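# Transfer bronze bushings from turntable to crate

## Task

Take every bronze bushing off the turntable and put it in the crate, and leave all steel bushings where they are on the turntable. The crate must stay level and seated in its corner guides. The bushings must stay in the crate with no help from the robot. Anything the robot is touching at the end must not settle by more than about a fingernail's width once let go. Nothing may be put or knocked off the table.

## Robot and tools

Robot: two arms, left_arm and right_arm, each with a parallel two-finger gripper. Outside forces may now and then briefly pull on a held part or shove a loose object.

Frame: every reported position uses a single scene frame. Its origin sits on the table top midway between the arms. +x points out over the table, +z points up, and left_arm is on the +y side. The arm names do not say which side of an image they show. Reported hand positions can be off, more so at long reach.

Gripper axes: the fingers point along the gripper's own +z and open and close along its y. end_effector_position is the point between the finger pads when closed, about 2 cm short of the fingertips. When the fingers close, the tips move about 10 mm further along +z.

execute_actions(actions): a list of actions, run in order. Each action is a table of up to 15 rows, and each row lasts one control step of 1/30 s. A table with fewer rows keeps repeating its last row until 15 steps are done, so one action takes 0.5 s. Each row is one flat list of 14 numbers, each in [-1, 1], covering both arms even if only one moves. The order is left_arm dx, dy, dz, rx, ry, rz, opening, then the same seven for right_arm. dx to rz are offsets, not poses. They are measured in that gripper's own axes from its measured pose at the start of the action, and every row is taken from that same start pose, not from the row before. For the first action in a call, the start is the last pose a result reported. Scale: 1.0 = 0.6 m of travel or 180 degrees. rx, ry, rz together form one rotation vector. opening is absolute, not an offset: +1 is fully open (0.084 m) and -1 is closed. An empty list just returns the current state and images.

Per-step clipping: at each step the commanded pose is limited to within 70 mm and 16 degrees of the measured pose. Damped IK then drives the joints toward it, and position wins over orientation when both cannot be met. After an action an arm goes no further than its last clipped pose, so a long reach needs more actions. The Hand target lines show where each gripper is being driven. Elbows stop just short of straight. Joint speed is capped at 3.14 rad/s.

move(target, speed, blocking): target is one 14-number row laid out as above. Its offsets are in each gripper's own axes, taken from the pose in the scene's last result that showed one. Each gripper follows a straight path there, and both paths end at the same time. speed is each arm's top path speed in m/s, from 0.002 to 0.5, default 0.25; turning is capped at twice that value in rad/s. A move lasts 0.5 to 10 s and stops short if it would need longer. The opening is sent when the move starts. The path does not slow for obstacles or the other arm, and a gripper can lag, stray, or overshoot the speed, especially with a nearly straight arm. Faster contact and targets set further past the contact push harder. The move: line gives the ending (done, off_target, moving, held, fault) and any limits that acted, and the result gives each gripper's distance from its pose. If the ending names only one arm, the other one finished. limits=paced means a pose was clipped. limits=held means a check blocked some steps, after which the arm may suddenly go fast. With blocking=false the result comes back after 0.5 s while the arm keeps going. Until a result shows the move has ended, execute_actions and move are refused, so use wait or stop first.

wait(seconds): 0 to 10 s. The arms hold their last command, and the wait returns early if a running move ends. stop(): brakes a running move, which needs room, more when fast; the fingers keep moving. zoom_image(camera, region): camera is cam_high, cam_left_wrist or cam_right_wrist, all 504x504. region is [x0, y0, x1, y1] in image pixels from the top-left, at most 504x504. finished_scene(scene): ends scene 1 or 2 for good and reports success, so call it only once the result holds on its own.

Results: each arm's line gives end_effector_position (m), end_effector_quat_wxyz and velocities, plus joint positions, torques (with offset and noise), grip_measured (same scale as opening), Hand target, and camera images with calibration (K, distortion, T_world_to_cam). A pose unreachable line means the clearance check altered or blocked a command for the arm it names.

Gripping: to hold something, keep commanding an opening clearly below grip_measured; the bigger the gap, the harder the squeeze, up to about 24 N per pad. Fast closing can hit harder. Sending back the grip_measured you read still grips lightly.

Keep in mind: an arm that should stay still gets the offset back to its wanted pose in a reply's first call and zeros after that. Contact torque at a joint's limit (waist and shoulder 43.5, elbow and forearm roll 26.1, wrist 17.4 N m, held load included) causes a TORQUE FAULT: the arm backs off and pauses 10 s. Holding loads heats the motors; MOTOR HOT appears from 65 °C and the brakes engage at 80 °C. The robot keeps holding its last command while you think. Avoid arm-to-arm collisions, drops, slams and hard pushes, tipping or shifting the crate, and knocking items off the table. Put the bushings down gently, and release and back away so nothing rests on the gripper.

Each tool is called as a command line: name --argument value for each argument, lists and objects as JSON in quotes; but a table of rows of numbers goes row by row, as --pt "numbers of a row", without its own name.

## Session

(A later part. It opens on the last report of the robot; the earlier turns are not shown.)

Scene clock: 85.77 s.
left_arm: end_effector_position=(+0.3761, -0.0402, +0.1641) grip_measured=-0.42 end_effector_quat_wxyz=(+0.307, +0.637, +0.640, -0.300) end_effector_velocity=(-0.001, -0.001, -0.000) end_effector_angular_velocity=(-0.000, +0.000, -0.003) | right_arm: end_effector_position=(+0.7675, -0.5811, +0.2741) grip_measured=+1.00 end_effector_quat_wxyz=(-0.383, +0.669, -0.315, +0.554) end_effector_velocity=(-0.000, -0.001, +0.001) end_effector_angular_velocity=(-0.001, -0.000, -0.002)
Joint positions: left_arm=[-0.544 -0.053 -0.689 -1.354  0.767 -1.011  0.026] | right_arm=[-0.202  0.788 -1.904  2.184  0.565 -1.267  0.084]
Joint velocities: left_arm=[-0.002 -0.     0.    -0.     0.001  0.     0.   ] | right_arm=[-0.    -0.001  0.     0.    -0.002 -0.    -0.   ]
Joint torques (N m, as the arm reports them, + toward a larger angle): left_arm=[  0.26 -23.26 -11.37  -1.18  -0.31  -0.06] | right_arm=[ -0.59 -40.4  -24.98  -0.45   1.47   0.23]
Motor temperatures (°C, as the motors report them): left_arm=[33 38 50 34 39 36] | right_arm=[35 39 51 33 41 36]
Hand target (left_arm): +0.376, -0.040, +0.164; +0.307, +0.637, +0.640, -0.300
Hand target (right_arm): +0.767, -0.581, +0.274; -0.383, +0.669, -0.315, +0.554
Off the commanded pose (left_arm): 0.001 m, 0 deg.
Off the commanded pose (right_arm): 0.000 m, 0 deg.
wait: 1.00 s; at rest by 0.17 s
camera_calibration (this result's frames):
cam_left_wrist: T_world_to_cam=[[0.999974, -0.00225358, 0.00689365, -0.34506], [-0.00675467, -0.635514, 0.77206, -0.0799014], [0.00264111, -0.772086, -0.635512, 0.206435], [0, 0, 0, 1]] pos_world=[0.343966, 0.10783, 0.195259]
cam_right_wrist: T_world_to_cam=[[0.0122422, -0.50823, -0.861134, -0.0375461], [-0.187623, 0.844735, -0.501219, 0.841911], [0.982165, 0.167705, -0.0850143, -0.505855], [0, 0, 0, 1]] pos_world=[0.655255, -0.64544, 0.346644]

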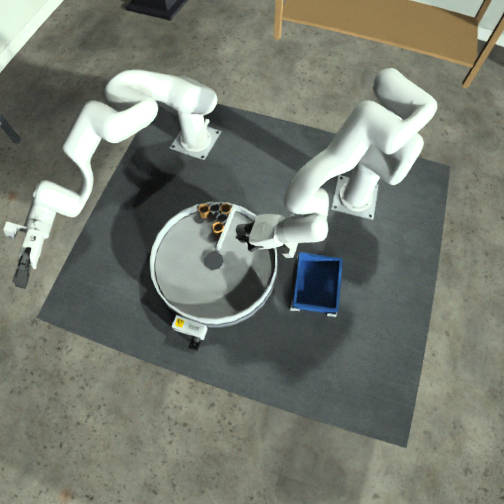

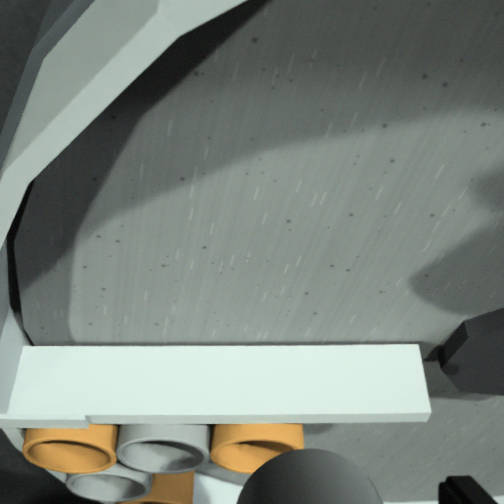

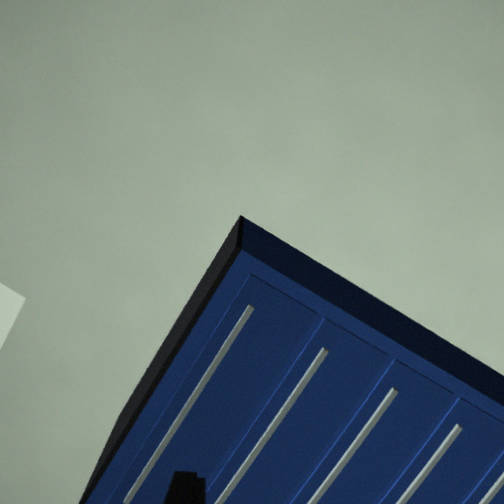

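move --target '[0.09,0,0.074,0,0,0,-0.4,0,0,0,0,0,0,1]' --speed 0.04

move --target '[0,0,0,0,0.28,0,-0.4,0,0,0,0,0,0,1]' --speed 0.15

move --target '[0,0,-0.2,0,0,0,-0.4,0,0,0,0,0,0,1]' --speed 0.1

Scene clock: 99.57 s.
left_arm: end_effector_position=(+0.3768, -0.0407, +0.0946) grip_measured=-0.42 end_effector_quat_wxyz=(+0.307, +0.637, +0.640, -0.300) end_effector_velocity=(+0.000, -0.001, -0.000) end_effector_angular_velocity=(-0.002, -0.004, -0.002) | right_arm: end_effector_position=(+0.7675, -0.5811, +0.2741) grip_measured=+1.00 end_effector_quat_wxyz=(-0.383, +0.669, -0.315, +0.554) end_effector_velocity=(-0.000, -0.001, -0.000) end_effector_angular_velocity=(-0.001, +0.002, -0.002)
Joint positions: left_arm=[-0.551  0.137 -0.709 -1.539  0.742 -0.764  0.026] | right_arm=[-0.202  0.788 -1.904  2.184  0.565 -1.267  0.084]
Joint velocities: left_arm=[-0.001  0.004 -0.003 -0.005 -0.     0.008 -0.   ] | right_arm=[-0.    -0.     0.    -0.001 -0.003  0.001 -0.   ]
Joint torques (N m, as the arm reports them, + toward a larger angle): left_arm=[  0.21 -26.42  -9.43  -1.27  -0.07   0.1 ] | right_arm=[ -0.48 -40.21 -25.19  -0.52   1.56   0.14]
Motor temperatures (°C, as the motors report them): left_arm=[33 38 49 34 39 36] | right_arm=[35 40 51 33 41 36]
Hand target (left_arm): +0.377, -0.041, +0.094; +0.307, +0.637, +0.640, -0.301
Hand target (right_arm): +0.767, -0.581, +0.274; -0.383, +0.669, -0.315, +0.554
Off the commanded pose (left_arm): 0.000 m, 0 deg.
Off the commanded pose (right_arm): 0.000 m, 0 deg.
move: done
camera_calibration (this result's frames):
cam_left_wrist: T_world_to_cam=[[0.999972, -0.00220443, 0.00719691, -0.345268], [-0.00695948, -0.635002, 0.772479, -0.0264342], [0.00286718, -0.772507, -0.635, 0.161781], [0, 0, 0, 1]] pos_world=[0.34461, 0.10743, 0.125635]
cam_right_wrist: T_world_to_cam=[[0.0122425, -0.50823, -0.861134, -0.0375462], [-0.187623, 0.844735, -0.501219, 0.841911], [0.982165, 0.167705, -0.0850141, -0.505855], [0, 0, 0, 1]] pos_world=[0.655255, -0.64544, 0.346645]

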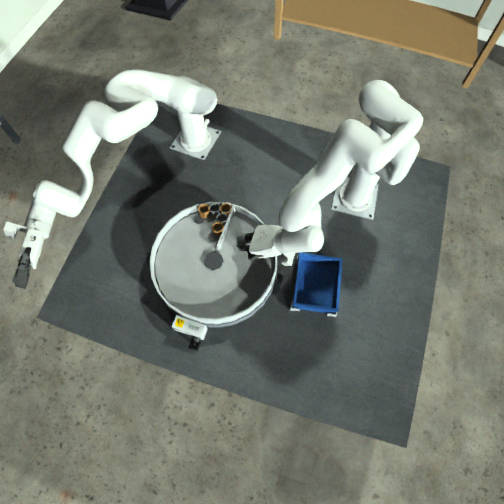

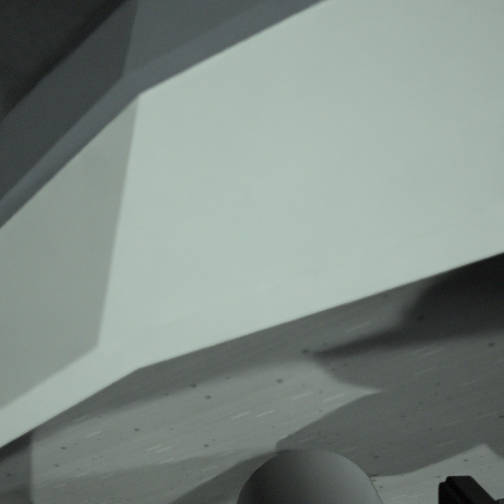

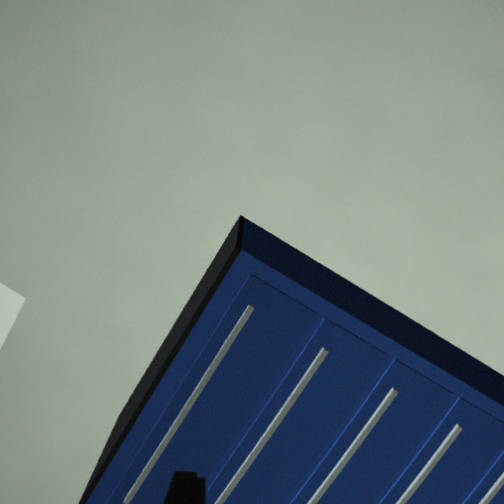

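Scene clock: 102.90 s.
left_arm: end_effector_position=(+0.3770, -0.0399, +0.0943) grip_measured=-0.42 end_effector_quat_wxyz=(+0.005, +0.704, +0.711, +0.000) end_effector_velocity=(-0.000, -0.000, +0.000) end_effector_angular_velocity=(+0.009, +0.001, -0.000) | right_arm: end_effector_position=(+0.7675, -0.5811, +0.2741) grip_measured=+1.00 end_effector_quat_wxyz=(-0.383, +0.669, -0.315, +0.554) end_effector_velocity=(+0.000, +0.000, +0.000) end_effector_angular_velocity=(-0.002, -0.001, +0.001)
Joint positions: left_arm=[-0.788  0.195 -0.969 -0.     0.765 -2.319  0.026] | right_arm=[-0.202  0.788 -1.904  2.184  0.565 -1.267  0.084]
Joint velocities: left_arm=[-0.003  0.004 -0.007  0.009  0.01  -0.009 -0.   ] | right_arm=[ 0.     0.    -0.    -0.001  0.001 -0.001 -0.   ]
Joint torques (N m, as the arm reports them, + toward a larger angle): left_arm=[  0.12 -29.87 -11.49  -1.19  -2.46   0.12] | right_arm=[ -0.69 -40.29 -24.88  -0.5    1.54   0.28]
Motor temperatures (°C, as the motors report them): left_arm=[33 38 49 34 39 36] | right_arm=[35 40 51 33 41 36]
Hand target (left_arm): +0.377, -0.040, +0.094; +0.004, +0.704, +0.711, +0.000
Hand target (right_arm): +0.767, -0.581, +0.274; -0.383, +0.669, -0.315, +0.554
Off the commanded pose (left_arm): 0.001 m, 0 deg.
Off the commanded pose (right_arm): 0.000 m, 0 deg.
move: done
camera_calibration (this result's frames):
cam_left_wrist: T_world_to_cam=[[0.999996, 0.00273744, -0.000400228, -0.344558], [0.00273804, -0.999995, 0.00151898, 0.02877], [-0.000396068, -0.00152007, -0.999999, 0.22865], [0, 0, 0, 1]] pos_world=[0.344569, 0.0300606, 0.228468]
cam_right_wrist: T_world_to_cam=[[0.0122425, -0.50823, -0.861134, -0.0375463], [-0.187623, 0.844735, -0.501219, 0.841911], [0.982165, 0.167705, -0.0850141, -0.505855], [0, 0, 0, 1]] pos_world=[0.655255, -0.64544, 0.346645]

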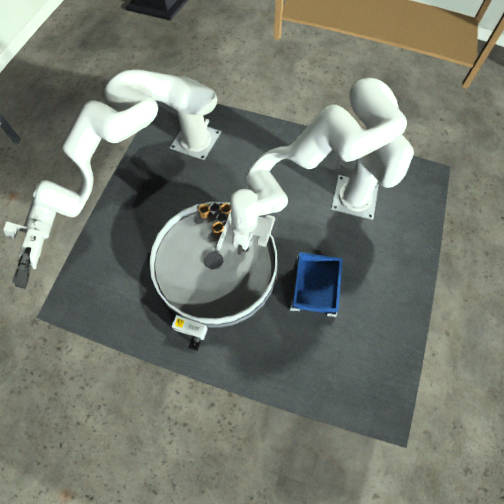

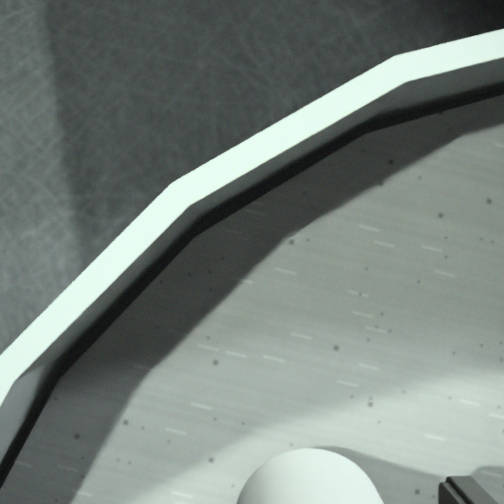

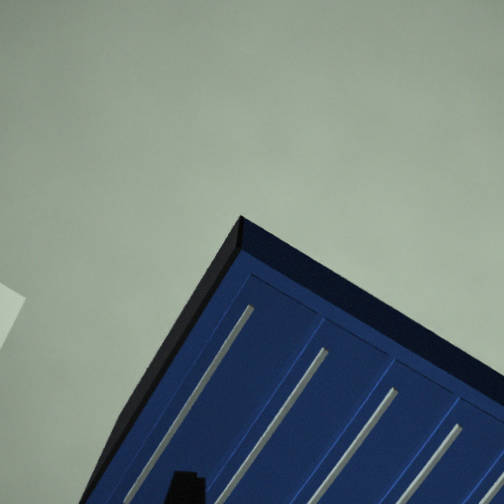

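Scene clock: 104.50 s.
left_arm: end_effector_position=(+0.3760, -0.0386, +0.2137) grip_measured=-0.42 end_effector_quat_wxyz=(+0.004, +0.703, +0.711, +0.000) end_effector_velocity=(+0.001, -0.000, +0.003) end_effector_angular_velocity=(-0.001, -0.000, +0.000) | right_arm: end_effector_position=(+0.7675, -0.5811, +0.2741) grip_measured=+1.00 end_effector_quat_wxyz=(-0.383, +0.669, -0.315, +0.554) end_effector_velocity=(+0.000, +0.000, +0.001) end_effector_angular_velocity=(+0.002, -0.002, +0.000)
Joint positions: left_arm=[-0.788  0.025 -1.127  0.     1.094 -2.319  0.026] | right_arm=[-0.202  0.788 -1.904  2.184  0.565 -1.267  0.084]
Joint velocities: left_arm=[ 0.001 -0.001 -0.007 -0.001  0.008  0.001 -0.   ] | right_arm=[ 0.    -0.    -0.001  0.002  0.001  0.     0.   ]
Joint torques (N m, as the arm reports them, + toward a larger angle): left_arm=[  0.45 -27.1  -12.18  -1.45  -2.44   0.25] | right_arm=[ -0.13 -40.72 -25.13  -0.32   1.32   0.09]
Motor temperatures (°C, as the motors report them): left_arm=[33 38 49 34 39 36] | right_arm=[35 40 51 33 41 36]
Hand target (left_arm): +0.376, -0.039, +0.214; +0.005, +0.703, +0.711, +0.000
Hand target (right_arm): +0.767, -0.581, +0.274; -0.383, +0.669, -0.315, +0.554
Off the commanded pose (left_arm): 0.001 m, 0 deg.
Off the commanded pose (right_arm): 0.000 m, 0 deg.
move: done
camera_calibration (this result's frames):
cam_left_wrist: T_world_to_cam=[[0.999995, 0.00316662, -0.000937591, -0.343368], [0.00316717, -0.999995, 0.000587134, 0.0299155], [-0.000935727, -0.000590101, -0.999999, 0.348203], [0, 0, 0, 1]] pos_world=[0.343597, 0.0312081, 0.347864]
cam_right_wrist: T_world_to_cam=[[0.0122423, -0.50823, -0.861134, -0.0375463], [-0.187623, 0.844735, -0.501219, 0.841911], [0.982165, 0.167705, -0.0850142, -0.505855], [0, 0, 0, 1]] pos_world=[0.655255, -0.64544, 0.346645]

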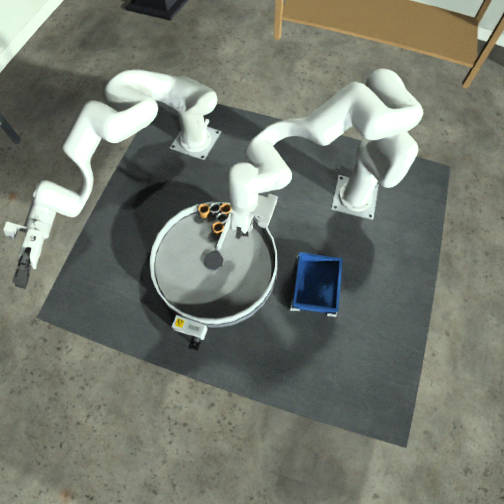

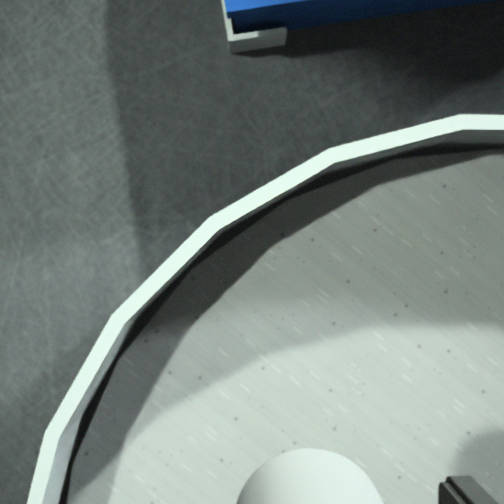

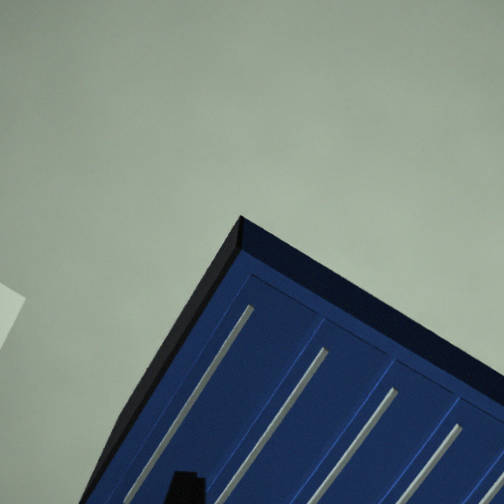

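move --target '[0,0,0.2,0,0,0,-0.4,0,0,0,0,0,0,1]' --speed 0.1

move --target '[0.12,0,0,0,0,0,-0.4,0,0,0,0,0,0,1]' --speed 0.04

move --target '[-0.03,0,-0.2,0,0,0,-0.4,0,0,0,0,0,0,1]' --speed 0.1

Scene clock: 114.30 s.
left_arm: end_effector_position=(+0.3769, -0.0398, +0.0942) grip_measured=-0.42 end_effector_quat_wxyz=(+0.005, +0.704, +0.711, +0.000) end_effector_velocity=(-0.001, -0.000, -0.003) end_effector_angular_velocity=(+0.002, +0.002, -0.003) | right_arm: end_effector_position=(+0.7675, -0.5811, +0.2741) grip_measured=+1.00 end_effector_quat_wxyz=(-0.383, +0.669, -0.315, +0.554) end_effector_velocity=(-0.000, +0.000, -0.001) end_effector_angular_velocity=(-0.001, +0.000, +0.002)
Joint positions: left_arm=[-0.788  0.195 -0.969 -0.     0.765 -2.319  0.026] | right_arm=[-0.202  0.788 -1.904  2.184  0.565 -1.267  0.084]
Joint velocities: left_arm=[-0.002  0.004  0.002  0.    -0.004  0.001  0.   ] | right_arm=[-0.     0.001  0.001 -0.001  0.002 -0.001 -0.   ]
Joint torques (N m, as the arm reports them, + toward a larger angle): left_arm=[ -0.16 -29.3  -11.16  -1.18  -2.18  -0.07] | right_arm=[ -0.85 -40.67 -24.85  -0.47   1.55   0.16]
Motor temperatures (°C, as the motors report them): left_arm=[33 38 50 34 39 36] | right_arm=[35 40 51 33 41 36]
Hand target (left_arm): +0.377, -0.040, +0.094; +0.004, +0.704, +0.711, +0.000
Hand target (right_arm): +0.767, -0.581, +0.274; -0.383, +0.669, -0.315, +0.554
Off the commanded pose (left_arm): 0.001 m, 0 deg.
Off the commanded pose (right_arm): 0.000 m, 0 deg.
move: done
camera_calibration (this result's frames):
cam_left_wrist: T_world_to_cam=[[0.999996, 0.00273882, -0.000447431, -0.344493], [0.00273948, -0.999995, 0.00147408, 0.0288311], [-0.000443391, -0.0014753, -0.999999, 0.228548], [0, 0, 0, 1]] pos_world=[0.344514, 0.0301116, 0.228351]
cam_right_wrist: T_world_to_cam=[[0.0122425, -0.50823, -0.861134, -0.0375465], [-0.187623, 0.844735, -0.501219, 0.841911], [0.982165, 0.167705, -0.085014, -0.505855], [0, 0, 0, 1]] pos_world=[0.655255, -0.64544, 0.346645]

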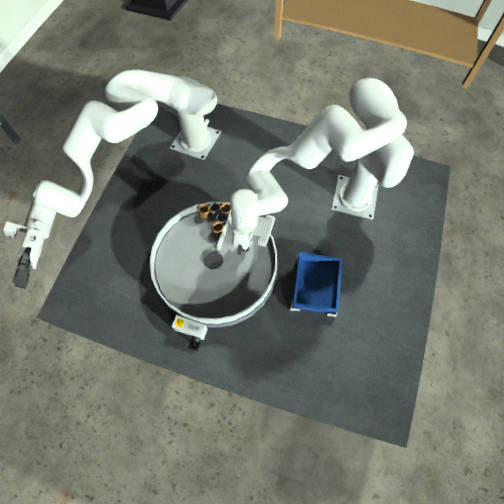

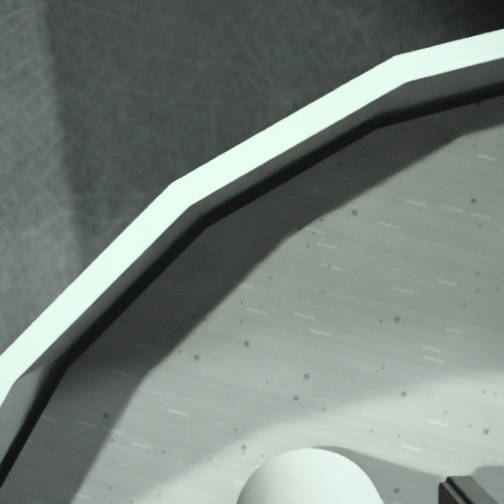

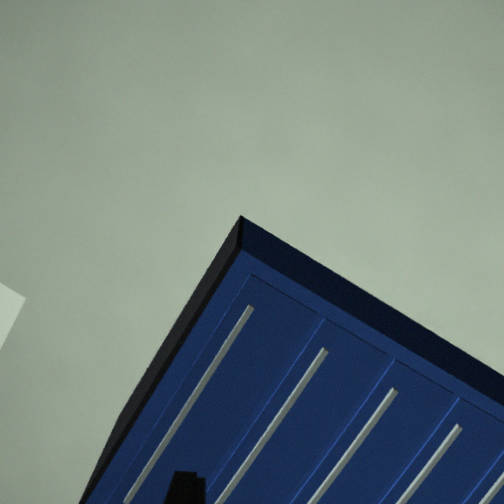

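Scene clock: 116.43 s.
left_arm: end_effector_position=(+0.3762, +0.0320, +0.0936) grip_measured=-0.42 end_effector_quat_wxyz=(+0.005, +0.704, +0.711, +0.000) end_effector_velocity=(-0.001, +0.001, -0.000) end_effector_angular_velocity=(+0.000, +0.001, -0.002) | right_arm: end_effector_position=(+0.7675, -0.5811, +0.2741) grip_measured=+1.00 end_effector_quat_wxyz=(-0.383, +0.669, -0.315, +0.554) end_effector_velocity=(-0.000, -0.000, +0.001) end_effector_angular_velocity=(+0.001, -0.001, -0.000)
Joint positions: left_arm=[-0.667  0.06  -0.791 -0.002  0.721 -2.196  0.026] | right_arm=[-0.202  0.788 -1.904  2.184  0.565 -1.267  0.084]
Joint velocities: left_arm=[ 0.002 -0.003  0.005 -0.    -0.001  0.003 -0.   ] | right_arm=[-0.    -0.001  0.     0.001  0.    -0.    -0.   ]
Joint torques (N m, as the arm reports them, + toward a larger angle): left_arm=[  0.32 -25.68 -11.31  -1.02  -2.42  -0.04] | right_arm=[ -0.34 -40.5  -25.15  -0.33   1.46   0.2 ]
Motor temperatures (°C, as the motors report them): left_arm=[33 38 50 34 39 36] | right_arm=[35 40 51 33 41 36]
Hand target (left_arm): +0.376, +0.032, +0.094; +0.005, +0.704, +0.711, +0.000
Hand target (right_arm): +0.767, -0.581, +0.274; -0.383, +0.669, -0.315, +0.554
Off the commanded pose (left_arm): 0.000 m, 0 deg.
Off the commanded pose (right_arm): 0.000 m, 0 deg.
move: done
camera_calibration (this result's frames):
cam_left_wrist: T_world_to_cam=[[0.999996, 0.00262928, -0.000494111, -0.34396], [0.00262996, -0.999996, 0.0013784, 0.100684], [-0.000490485, -0.00137969, -0.999999, 0.228041], [0, 0, 0, 1]] pos_world=[0.343806, 0.101903, 0.227732]
cam_right_wrist: T_world_to_cam=[[0.0122425, -0.50823, -0.861134, -0.0375464], [-0.187623, 0.844735, -0.501219, 0.841911], [0.982165, 0.167705, -0.085014, -0.505855], [0, 0, 0, 1]] pos_world=[0.655255, -0.64544, 0.346645]

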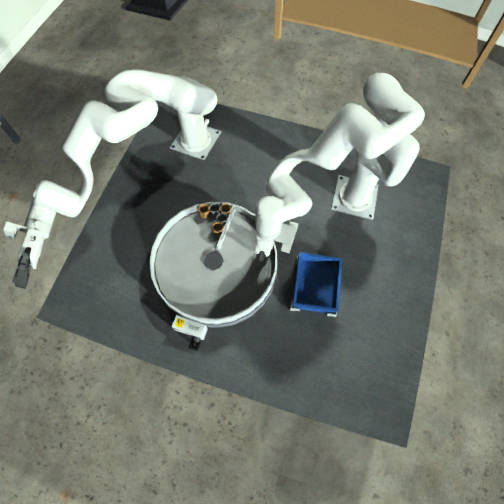

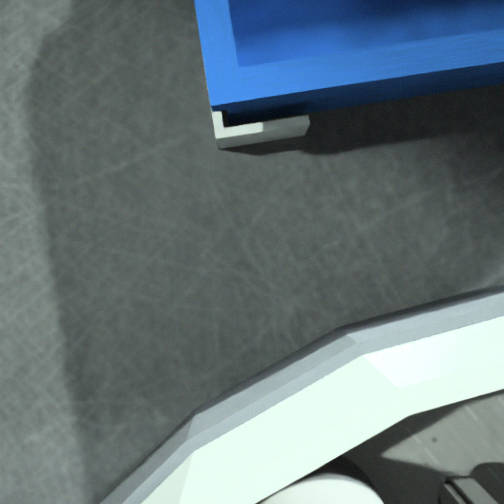

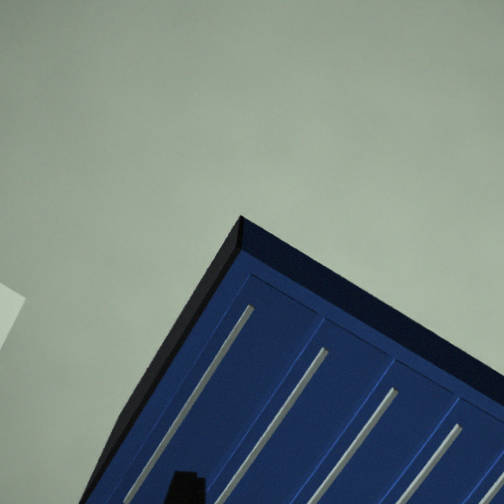

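Scene clock: 118.03 s.
left_arm: end_effector_position=(+0.3754, +0.0153, +0.2131) grip_measured=-0.42 end_effector_quat_wxyz=(+0.004, +0.703, +0.711, +0.000) end_effector_velocity=(+0.000, -0.001, +0.003) end_effector_angular_velocity=(-0.000, -0.000, -0.001) | right_arm: end_effector_position=(+0.7675, -0.5811, +0.2741) grip_measured=+1.00 end_effector_quat_wxyz=(-0.383, +0.669, -0.315, +0.554) end_effector_velocity=(+0.000, +0.001, +0.000) end_effector_angular_velocity=(-0.000, -0.001, +0.002)
Joint positions: left_arm=[-0.699 -0.092 -0.993 -0.001  1.077 -2.229  0.026] | right_arm=[-0.202  0.788 -1.904  2.184  0.565 -1.267  0.084]
Joint velocities: left_arm=[-0.002 -0.001 -0.008  0.     0.008 -0.001 -0.   ] | right_arm=[ 0.     0.    -0.001 -0.001  0.002  0.     0.   ]
Joint torques (N m, as the arm reports them, + toward a larger angle): left_arm=[ -0.12 -24.08 -12.68  -1.46  -2.35   0.28] | right_arm=[ -0.66 -40.6  -24.88  -0.27   1.58   0.15]
Motor temperatures (°C, as the motors report them): left_arm=[33 38 50 34 39 36] | right_arm=[35 40 51 33 41 36]
Hand target (left_arm): +0.376, +0.015, +0.214; +0.005, +0.703, +0.711, +0.000
Hand target (right_arm): +0.767, -0.581, +0.274; -0.383, +0.669, -0.315, +0.554
Off the commanded pose (left_arm): 0.001 m, 0 deg.
Off the commanded pose (right_arm): 0.000 m, 0 deg.
move: done
camera_calibration (this result's frames):
cam_left_wrist: T_world_to_cam=[[0.999995, 0.00311268, -0.00100883, -0.342899], [0.00311324, -0.999995, 0.000552708, 0.0838183], [-0.0010071, -0.000555846, -0.999999, 0.34771], [0, 0, 0, 1]] pos_world=[0.342986, 0.0850785, 0.347318]
cam_right_wrist: T_world_to_cam=[[0.0122427, -0.50823, -0.861134, -0.0375464], [-0.187623, 0.844735, -0.501219, 0.841911], [0.982165, 0.167705, -0.0850138, -0.505855], [0, 0, 0, 1]] pos_world=[0.655255, -0.64544, 0.346645]

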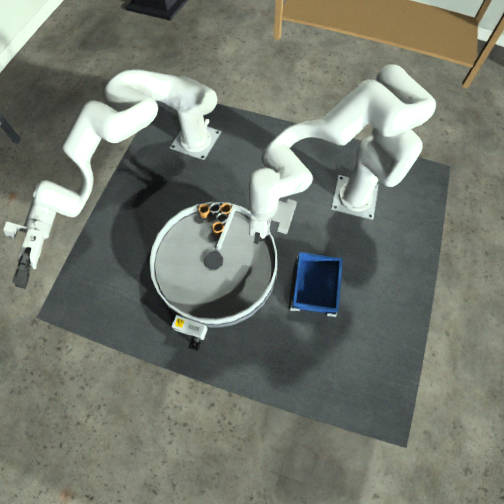

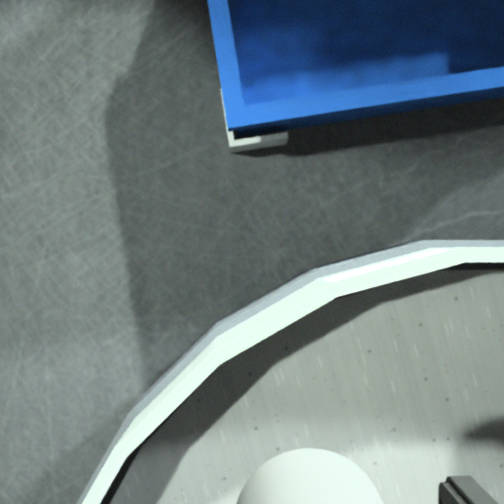

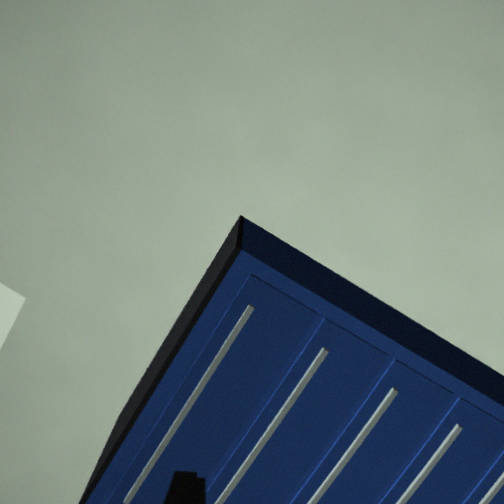

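move --target '[0,0,0.2,0,0,0,-0.4,0,0,0,0,0,0,1]' --speed 0.1

move --target '[0.045,0,0,0,0,0,-0.4,0,0,0,0,0,0,1]' --speed 0.03

move --target '[0,0,-0.2,0,0,0,-0.4,0,0,0,0,0,0,1]' --speed 0.06

Scene clock: 127.27 s.
left_arm: end_effector_position=(+0.3763, +0.0141, +0.0936) grip_measured=-0.42 end_effector_quat_wxyz=(+0.005, +0.704, +0.711, +0.000) end_effector_velocity=(+0.000, +0.001, -0.002) end_effector_angular_velocity=(+0.001, +0.002, +0.002) | right_arm: end_effector_position=(+0.7675, -0.5811, +0.2741) grip_measured=+1.00 end_effector_quat_wxyz=(-0.383, +0.669, -0.315, +0.554) end_effector_velocity=(-0.000, -0.000, -0.001) end_effector_angular_velocity=(+0.001, +0.000, -0.001)
Joint positions: left_arm=[-0.699  0.092 -0.831 -0.001  0.73  -2.229  0.026] | right_arm=[-0.202  0.788 -1.904  2.184  0.565 -1.267  0.084]
Joint velocities: left_arm=[ 0.002  0.005  0.002  0.    -0.005 -0.     0.   ] | right_arm=[ 0.     0.001  0.     0.002  0.    -0.001  0.   ]
Joint torques (N m, as the arm reports them, + toward a larger angle): left_arm=[  0.19 -26.39 -11.19  -0.72  -2.25  -0.07] | right_arm=[ -0.54 -40.54 -24.93  -0.49   1.63   0.11]
Motor temperatures (°C, as the motors report them): left_arm=[33 38 50 34 39 36] | right_arm=[35 40 52 33 41 36]
Hand target (left_arm): +0.376, +0.014, +0.093; +0.004, +0.704, +0.711, +0.000
Hand target (right_arm): +0.767, -0.581, +0.274; -0.383, +0.669, -0.315, +0.554
Off the commanded pose (left_arm): 0.001 m, 0 deg.
Off the commanded pose (right_arm): 0.000 m, 0 deg.
move: done
camera_calibration (this result's frames):
cam_left_wrist: T_world_to_cam=[[0.999996, 0.00266955, -0.000507522, -0.344032], [0.00267025, -0.999995, 0.0013796, 0.0827715], [-0.000503837, -0.00138095, -0.999999, 0.228066], [0, 0, 0, 1]] pos_world=[0.343925, 0.0840044, 0.227777]
cam_right_wrist: T_world_to_cam=[[0.0122428, -0.50823, -0.861134, -0.0375463], [-0.187623, 0.844735, -0.501219, 0.841911], [0.982165, 0.167705, -0.0850135, -0.505856], [0, 0, 0, 1]] pos_world=[0.655255, -0.64544, 0.346645]

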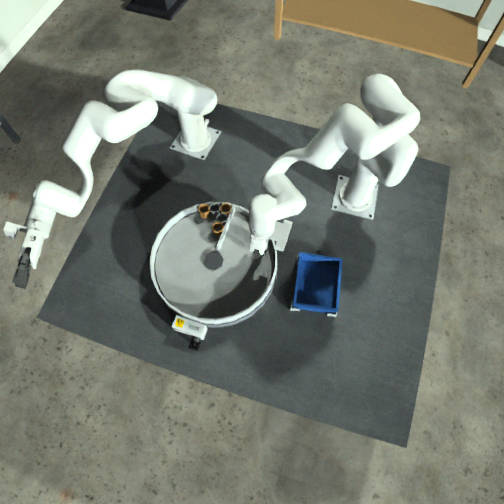

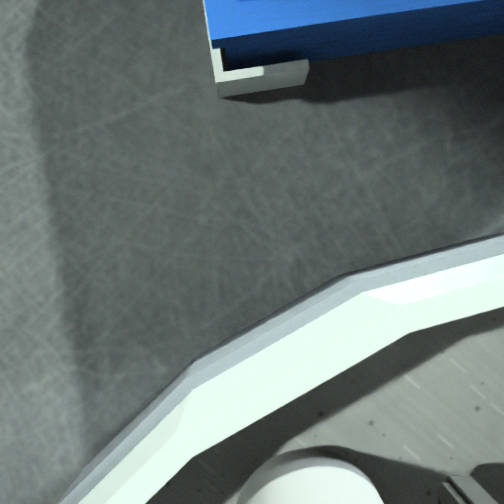

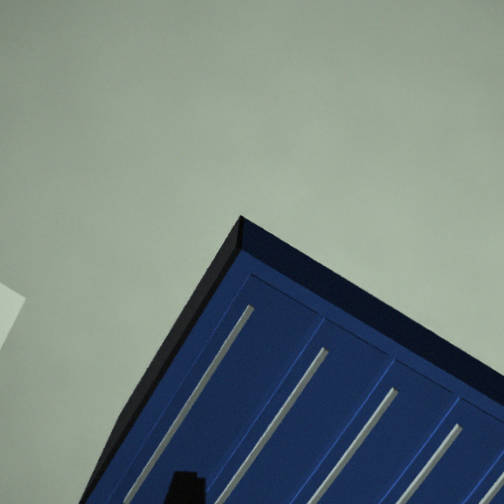

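Scene clock: 128.47 s.
left_arm: end_effector_position=(+0.3784, +0.0373, +0.0962) grip_measured=-0.42 end_effector_quat_wxyz=(+0.010, +0.704, +0.710, +0.001) end_effector_velocity=(-0.000, +0.002, -0.001) end_effector_angular_velocity=(-0.002, -0.005, -0.002) | right_arm: end_effector_position=(+0.7675, -0.5811, +0.2741) grip_measured=+1.00 end_effector_quat_wxyz=(-0.383, +0.669, -0.315, +0.554) end_effector_velocity=(-0.000, +0.000, -0.001) end_effector_angular_velocity=(-0.001, +0.001, +0.002)
Joint positions: left_arm=[-0.653  0.044 -0.777 -0.004  0.712 -2.179  0.026] | right_arm=[-0.202  0.788 -1.904  2.184  0.565 -1.267  0.084]
Joint velocities: left_arm=[ 0.003 -0.005  0.011  0.001 -0.012  0.003  0.   ] | right_arm=[ 0.     0.     0.001 -0.002  0.001  0.    -0.   ]
Joint torques (N m, as the arm reports them, + toward a larger angle): left_arm=[ 10.23 -21.    -2.36   2.03   5.87   0.57] | right_arm=[ -0.52 -40.45 -25.13  -0.44   1.53   0.05]
Motor temperatures (°C, as the motors report them): left_arm=[33 38 50 34 39 36] | right_arm=[35 40 52 33 41 36]
Hand target (left_arm): +0.376, +0.041, +0.093; +0.005, +0.704, +0.711, +0.000
Hand target (right_arm): +0.767, -0.581, +0.274; -0.383, +0.669, -0.315, +0.554
Off the commanded pose (left_arm): 0.005 m, 1 deg.
Off the commanded pose (right_arm): 0.000 m, 0 deg.
move: off_target (left_arm)
camera_calibration (this result's frames):
cam_left_wrist: T_world_to_cam=[[0.999964, 0.0014221, 0.00838278, -0.346995], [0.00134572, -0.999958, 0.00910981, 0.105706], [0.00839538, -0.0090982, -0.999923, 0.227596], [0, 0, 0, 1]] pos_world=[0.344929, 0.108265, 0.229524]
cam_right_wrist: T_world_to_cam=[[0.0122426, -0.50823, -0.861134, -0.0375462], [-0.187623, 0.844735, -0.501219, 0.841911], [0.982165, 0.167705, -0.0850138, -0.505855], [0, 0, 0, 1]] pos_world=[0.655255, -0.64544, 0.346645]

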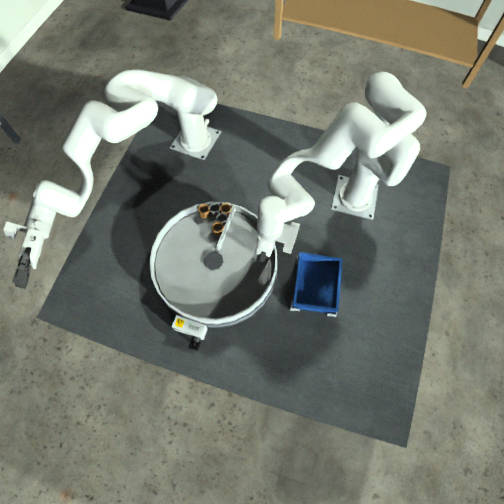

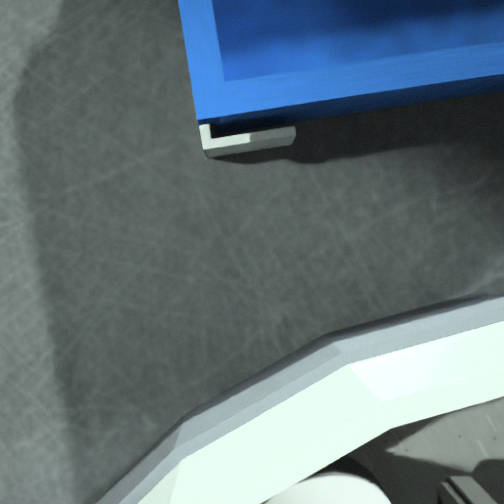

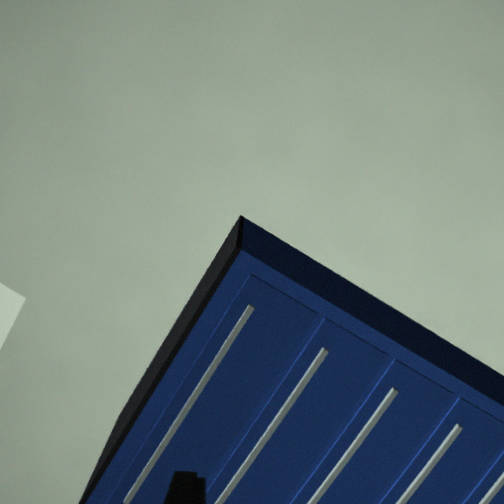

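Scene clock: 130.83 s.
left_arm: end_effector_position=(+0.3764, +0.0394, +0.2158) grip_measured=-0.42 end_effector_quat_wxyz=(+0.010, +0.704, +0.710, +0.001) end_effector_velocity=(-0.001, -0.000, +0.001) end_effector_angular_velocity=(+0.001, +0.001, -0.001) | right_arm: end_effector_position=(+0.7675, -0.5811, +0.2741) grip_measured=+1.00 end_effector_quat_wxyz=(-0.383, +0.669, -0.315, +0.554) end_effector_velocity=(-0.000, +0.000, +0.000) end_effector_angular_velocity=(-0.002, -0.000, +0.001)
Joint positions: left_arm=[-0.652 -0.149 -0.938 -0.003  1.067 -2.18   0.026] | right_arm=[-0.202  0.788 -1.904  2.184  0.565 -1.267  0.084]
Joint velocities: left_arm=[-0.001 -0.001 -0.003 -0.     0.005 -0.    -0.   ] | right_arm=[-0.    -0.001  0.    -0.001  0.    -0.001  0.   ]
Joint torques (N m, as the arm reports them, + toward a larger angle): left_arm=[ -0.12 -23.55 -12.36  -1.37  -2.4    0.08] | right_arm=[ -0.78 -40.52 -25.09  -0.41   1.43   0.24]
Motor temperatures (°C, as the motors report them): left_arm=[33 38 50 34 39 36] | right_arm=[35 40 52 33 41 36]
Hand target (left_arm): +0.377, +0.039, +0.216; +0.010, +0.704, +0.710, +0.001
Hand target (right_arm): +0.767, -0.581, +0.274; -0.383, +0.669, -0.315, +0.554
Off the commanded pose (left_arm): 0.001 m, 0 deg.
Off the commanded pose (right_arm): 0.000 m, 0 deg.
move: done
camera_calibration (this result's frames):
cam_left_wrist: T_world_to_cam=[[0.999965, 0.00187307, 0.00811117, -0.345914], [0.00180429, -0.999962, 0.00847905, 0.106692], [0.00812675, -0.00846412, -0.999931, 0.347264], [0, 0, 0, 1]] pos_world=[0.342887, 0.110275, 0.349141]
cam_right_wrist: T_world_to_cam=[[0.0122427, -0.50823, -0.861134, -0.0375462], [-0.187623, 0.844735, -0.501219, 0.841911], [0.982165, 0.167705, -0.0850137, -0.505856], [0, 0, 0, 1]] pos_world=[0.655255, -0.64544, 0.346645]

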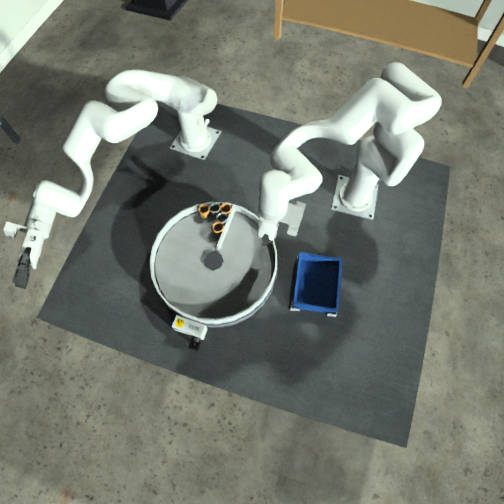

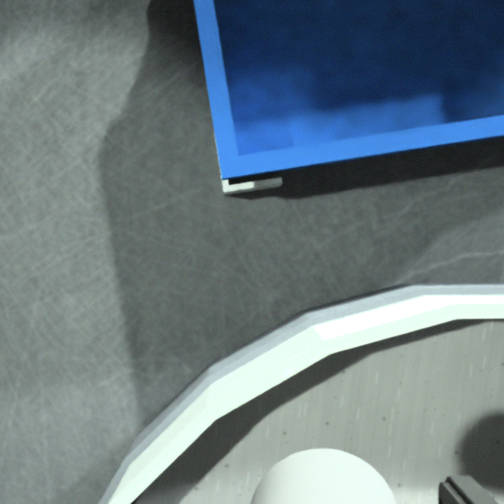

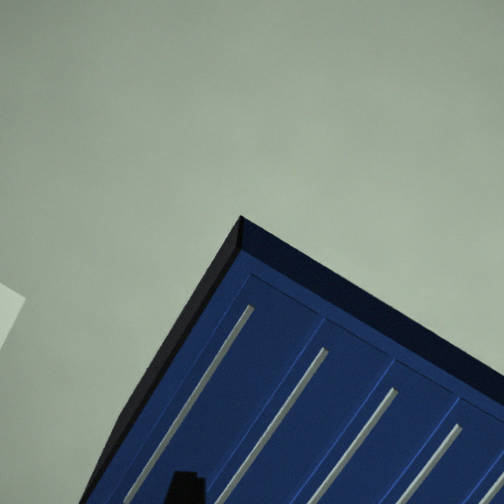

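move --target '[-0.11,0.03,0.1,0,0,0,1,0,0,0,0,0,0,1]'

move --target '[0,0,0,0,0.2,0,1,0,0,0,0,0,0,1]' --speed 0.5

move --target '[0,0,0,0,-0.2,0,1,0,0,0,0,0,0,1]' --speed 0.5

Scene clock: 137.43 s.
left_arm: end_effector_position=(+0.3960, -0.0273, +0.1577) grip_measured=+1.00 end_effector_quat_wxyz=(+0.011, +0.704, +0.710, +0.001) end_effector_velocity=(-0.001, -0.001, -0.003) end_effector_angular_velocity=(+0.003, +0.003, -0.002) | right_arm: end_effector_position=(+0.7675, -0.5811, +0.2741) grip_measured=+1.00 end_effector_quat_wxyz=(-0.383, +0.669, -0.315, +0.554) end_effector_velocity=(-0.000, +0.000, -0.001) end_effector_angular_velocity=(-0.001, +0.002, +0.001)
Joint positions: left_arm=[-0.743  0.102 -1.05  -0.001  0.926 -2.272  0.084] | right_arm=[-0.202  0.788 -1.904  2.184  0.565 -1.267  0.084]
Joint velocities: left_arm=[-0.003  0.008 -0.003  0.001 -0.001 -0.002  0.   ] | right_arm=[ 0.     0.001  0.001 -0.001 -0.    -0.     0.   ]
Joint torques (N m, as the arm reports them, + toward a larger angle): left_arm=[  0.11 -28.57 -12.07  -0.86  -2.36   0.01] | right_arm=[ -0.45 -40.51 -25.21  -0.55   1.5    0.05]
Motor temperatures (°C, as the motors report them): left_arm=[33 38 50 34 39 36] | right_arm=[35 40 52 33 41 36]
Hand target (left_arm): +0.396, -0.027, +0.157; +0.010, +0.704, +0.710, +0.001
Hand target (right_arm): +0.767, -0.581, +0.274; -0.383, +0.669, -0.315, +0.554
Off the commanded pose (left_arm): 0.001 m, 0 deg.
Off the commanded pose (right_arm): 0.000 m, 0 deg.
move: done
camera_calibration (this result's frames):
cam_left_wrist: T_world_to_cam=[[0.99996, 0.00192128, 0.0087735, -0.36505], [0.00183998, -0.999955, 0.00926509, 0.0403259], [0.00879091, -0.00924857, -0.999919, 0.288142], [0, 0, 0, 1]] pos_world=[0.362428, 0.0436903, 0.290947]
cam_right_wrist: T_world_to_cam=[[0.0122428, -0.50823, -0.861135, -0.037546], [-0.187623, 0.844735, -0.501219, 0.841911], [0.982165, 0.167705, -0.0850135, -0.505856], [0, 0, 0, 1]] pos_world=[0.655255, -0.64544, 0.346645]

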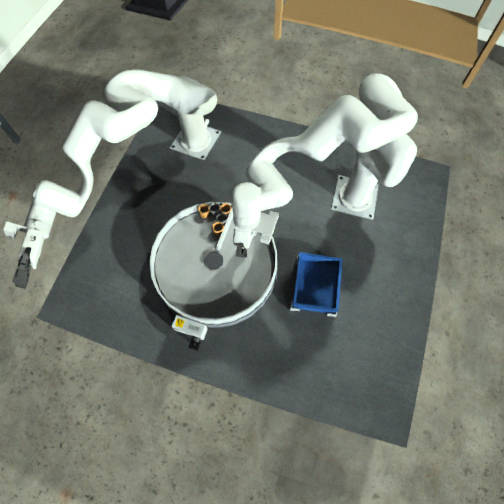

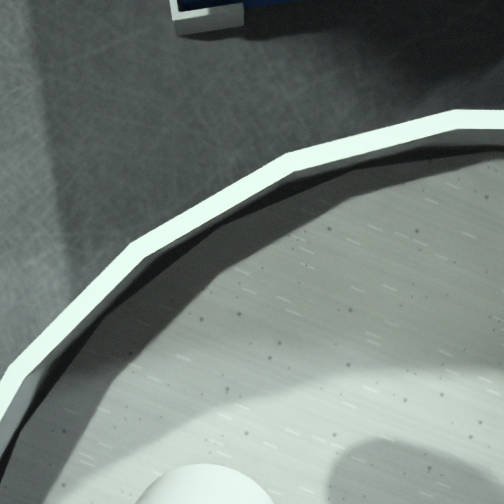

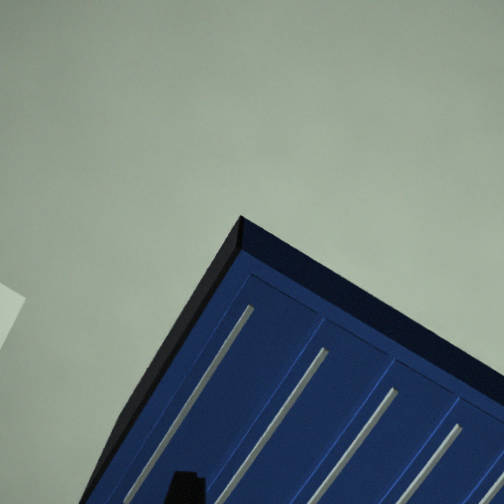

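Scene clock: 138.70 s.
left_arm: end_effector_position=(+0.3964, -0.0271, +0.1584) grip_measured=+1.00 end_effector_quat_wxyz=(-0.208, +0.669, +0.679, +0.218) end_effector_velocity=(+0.000, +0.000, -0.001) end_effector_angular_velocity=(+0.010, +0.005, +0.002) | right_arm: end_effector_position=(+0.7675, -0.5811, +0.2741) grip_measured=+1.00 end_effector_quat_wxyz=(-0.383, +0.669, -0.315, +0.554) end_effector_velocity=(-0.000, +0.000, +0.001) end_effector_angular_velocity=(+0.000, -0.002, +0.000)
Joint positions: left_arm=[-0.935  0.497 -1.581  0.38   1.577 -2.566  0.084] | right_arm=[-0.202  0.788 -1.904  2.184  0.565 -1.267  0.084]
Joint velocities: left_arm=[-0.001  0.012 -0.013  0.001  0.013  0.002  0.   ] | right_arm=[-0.    -0.002  0.001  0.001  0.001 -0.     0.   ]
Joint torques (N m, as the arm reports them, + toward a larger angle): left_arm=[  0.46 -37.78 -11.78  -0.62  -0.73   0.26] | right_arm=[ -0.93 -40.45 -24.97  -0.4    1.61   0.27]
Motor temperatures (°C, as the motors report them): left_arm=[33 38 50 34 39 36] | right_arm=[35 40 52 33 41 36]
Hand target (left_arm): +0.396, -0.027, +0.158; -0.209, +0.669, +0.679, +0.219
Hand target (right_arm): +0.767, -0.581, +0.274; -0.383, +0.669, -0.315, +0.554
Off the commanded pose (left_arm): 0.001 m, 0 deg.
Off the commanded pose (right_arm): 0.000 m, 0 deg.
move: done
camera_calibration (this result's frames):
cam_left_wrist: T_world_to_cam=[[0.999933, 0.00829601, 0.00805573, -0.365177], [0.0114284, -0.815216, -0.579044, 0.134902], [0.00176341, 0.579098, -0.815256, 0.278408], [0, 0, 0, 1]] pos_world=[0.36312, -0.0482215, 0.30803]
cam_right_wrist: T_world_to_cam=[[0.012243, -0.50823, -0.861135, -0.0375461], [-0.187622, 0.844735, -0.501219, 0.841911], [0.982165, 0.167705, -0.0850132, -0.505856], [0, 0, 0, 1]] pos_world=[0.655255, -0.64544, 0.346645]

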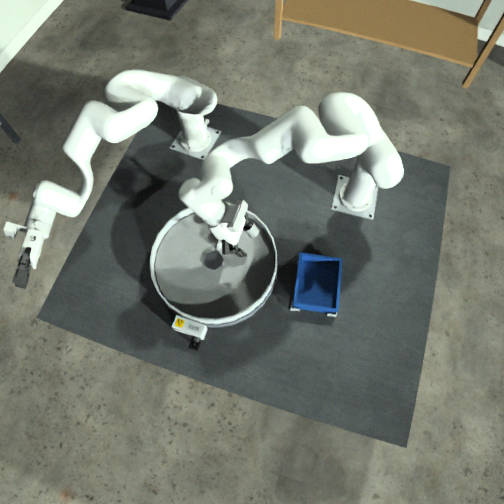

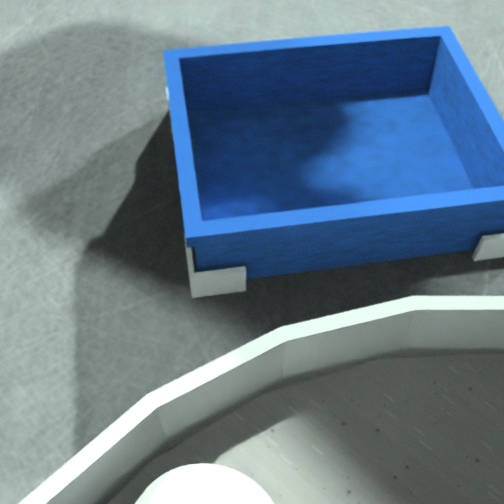

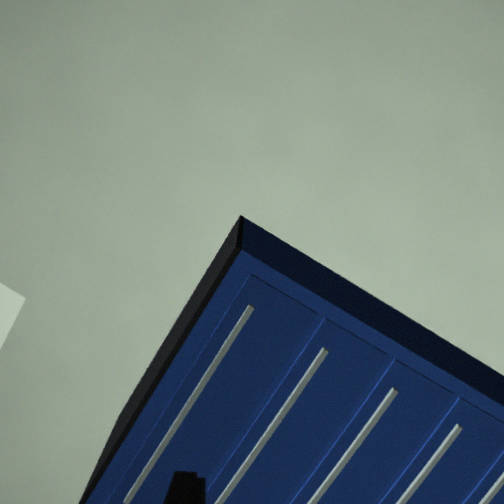

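Scene clock: 140.00 s.
left_arm: end_effector_position=(+0.3961, -0.0273, +0.1579) grip_measured=+1.00 end_effector_quat_wxyz=(+0.011, +0.704, +0.710, +0.001) end_effector_velocity=(-0.000, +0.001, -0.000) end_effector_angular_velocity=(-0.008, +0.001, -0.001) | right_arm: end_effector_position=(+0.7675, -0.5811, +0.2741) grip_measured=+1.00 end_effector_quat_wxyz=(-0.383, +0.669, -0.315, +0.554) end_effector_velocity=(-0.000, -0.000, +0.000) end_effector_angular_velocity=(-0.001, +0.000, -0.000)
Joint positions: left_arm=[-0.743  0.102 -1.049 -0.001  0.925 -2.272  0.084] | right_arm=[-0.202  0.788 -1.904  2.184  0.565 -1.267  0.084]
Joint velocities: left_arm=[ 0.003 -0.004  0.007 -0.009 -0.007  0.01   0.   ] | right_arm=[-0.    -0.001  0.001 -0.001 -0.001 -0.     0.   ]
Joint torques (N m, as the arm reports them, + toward a larger angle): left_arm=[ -0.04 -28.76 -12.15  -1.08  -2.4    0.03] | right_arm=[ -0.58 -40.28 -25.17  -0.44   1.47   0.1 ]
Motor temperatures (°C, as the motors report them): left_arm=[33 38 50 34 39 36] | right_arm=[35 40 52 33 41 36]
Hand target (left_arm): +0.396, -0.027, +0.158; +0.011, +0.704, +0.710, +0.000
Hand target (right_arm): +0.767, -0.581, +0.274; -0.383, +0.669, -0.315, +0.554
Off the commanded pose (left_arm): 0.001 m, 0 deg.
Off the commanded pose (right_arm): 0.000 m, 0 deg.
move: done
camera_calibration (this result's frames):
cam_left_wrist: T_world_to_cam=[[0.999952, 0.00197325, 0.00954962, -0.365287], [0.00187931, -0.99995, 0.00983653, 0.0401867], [0.00956855, -0.00981811, -0.999906, 0.288086], [0, 0, 0, 1]] pos_world=[0.362438, 0.0437339, 0.291152]
cam_right_wrist: T_world_to_cam=[[0.0122431, -0.50823, -0.861135, -0.0375461], [-0.187622, 0.844735, -0.501219, 0.841911], [0.982165, 0.167705, -0.0850131, -0.505856], [0, 0, 0, 1]] pos_world=[0.655255, -0.64544, 0.346645]

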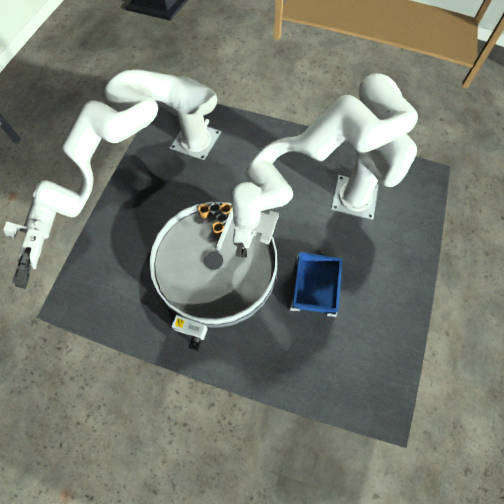

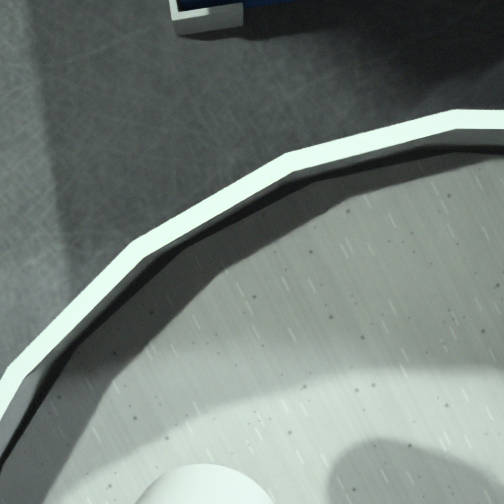

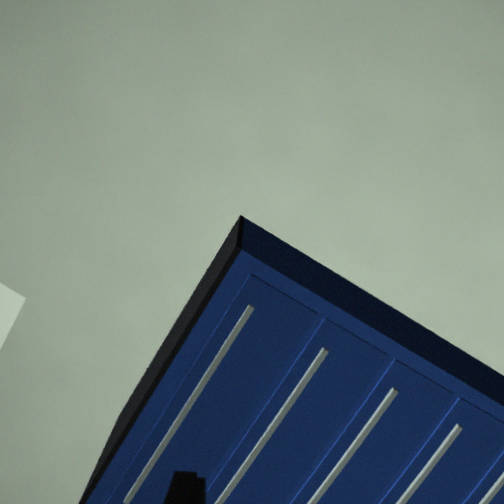

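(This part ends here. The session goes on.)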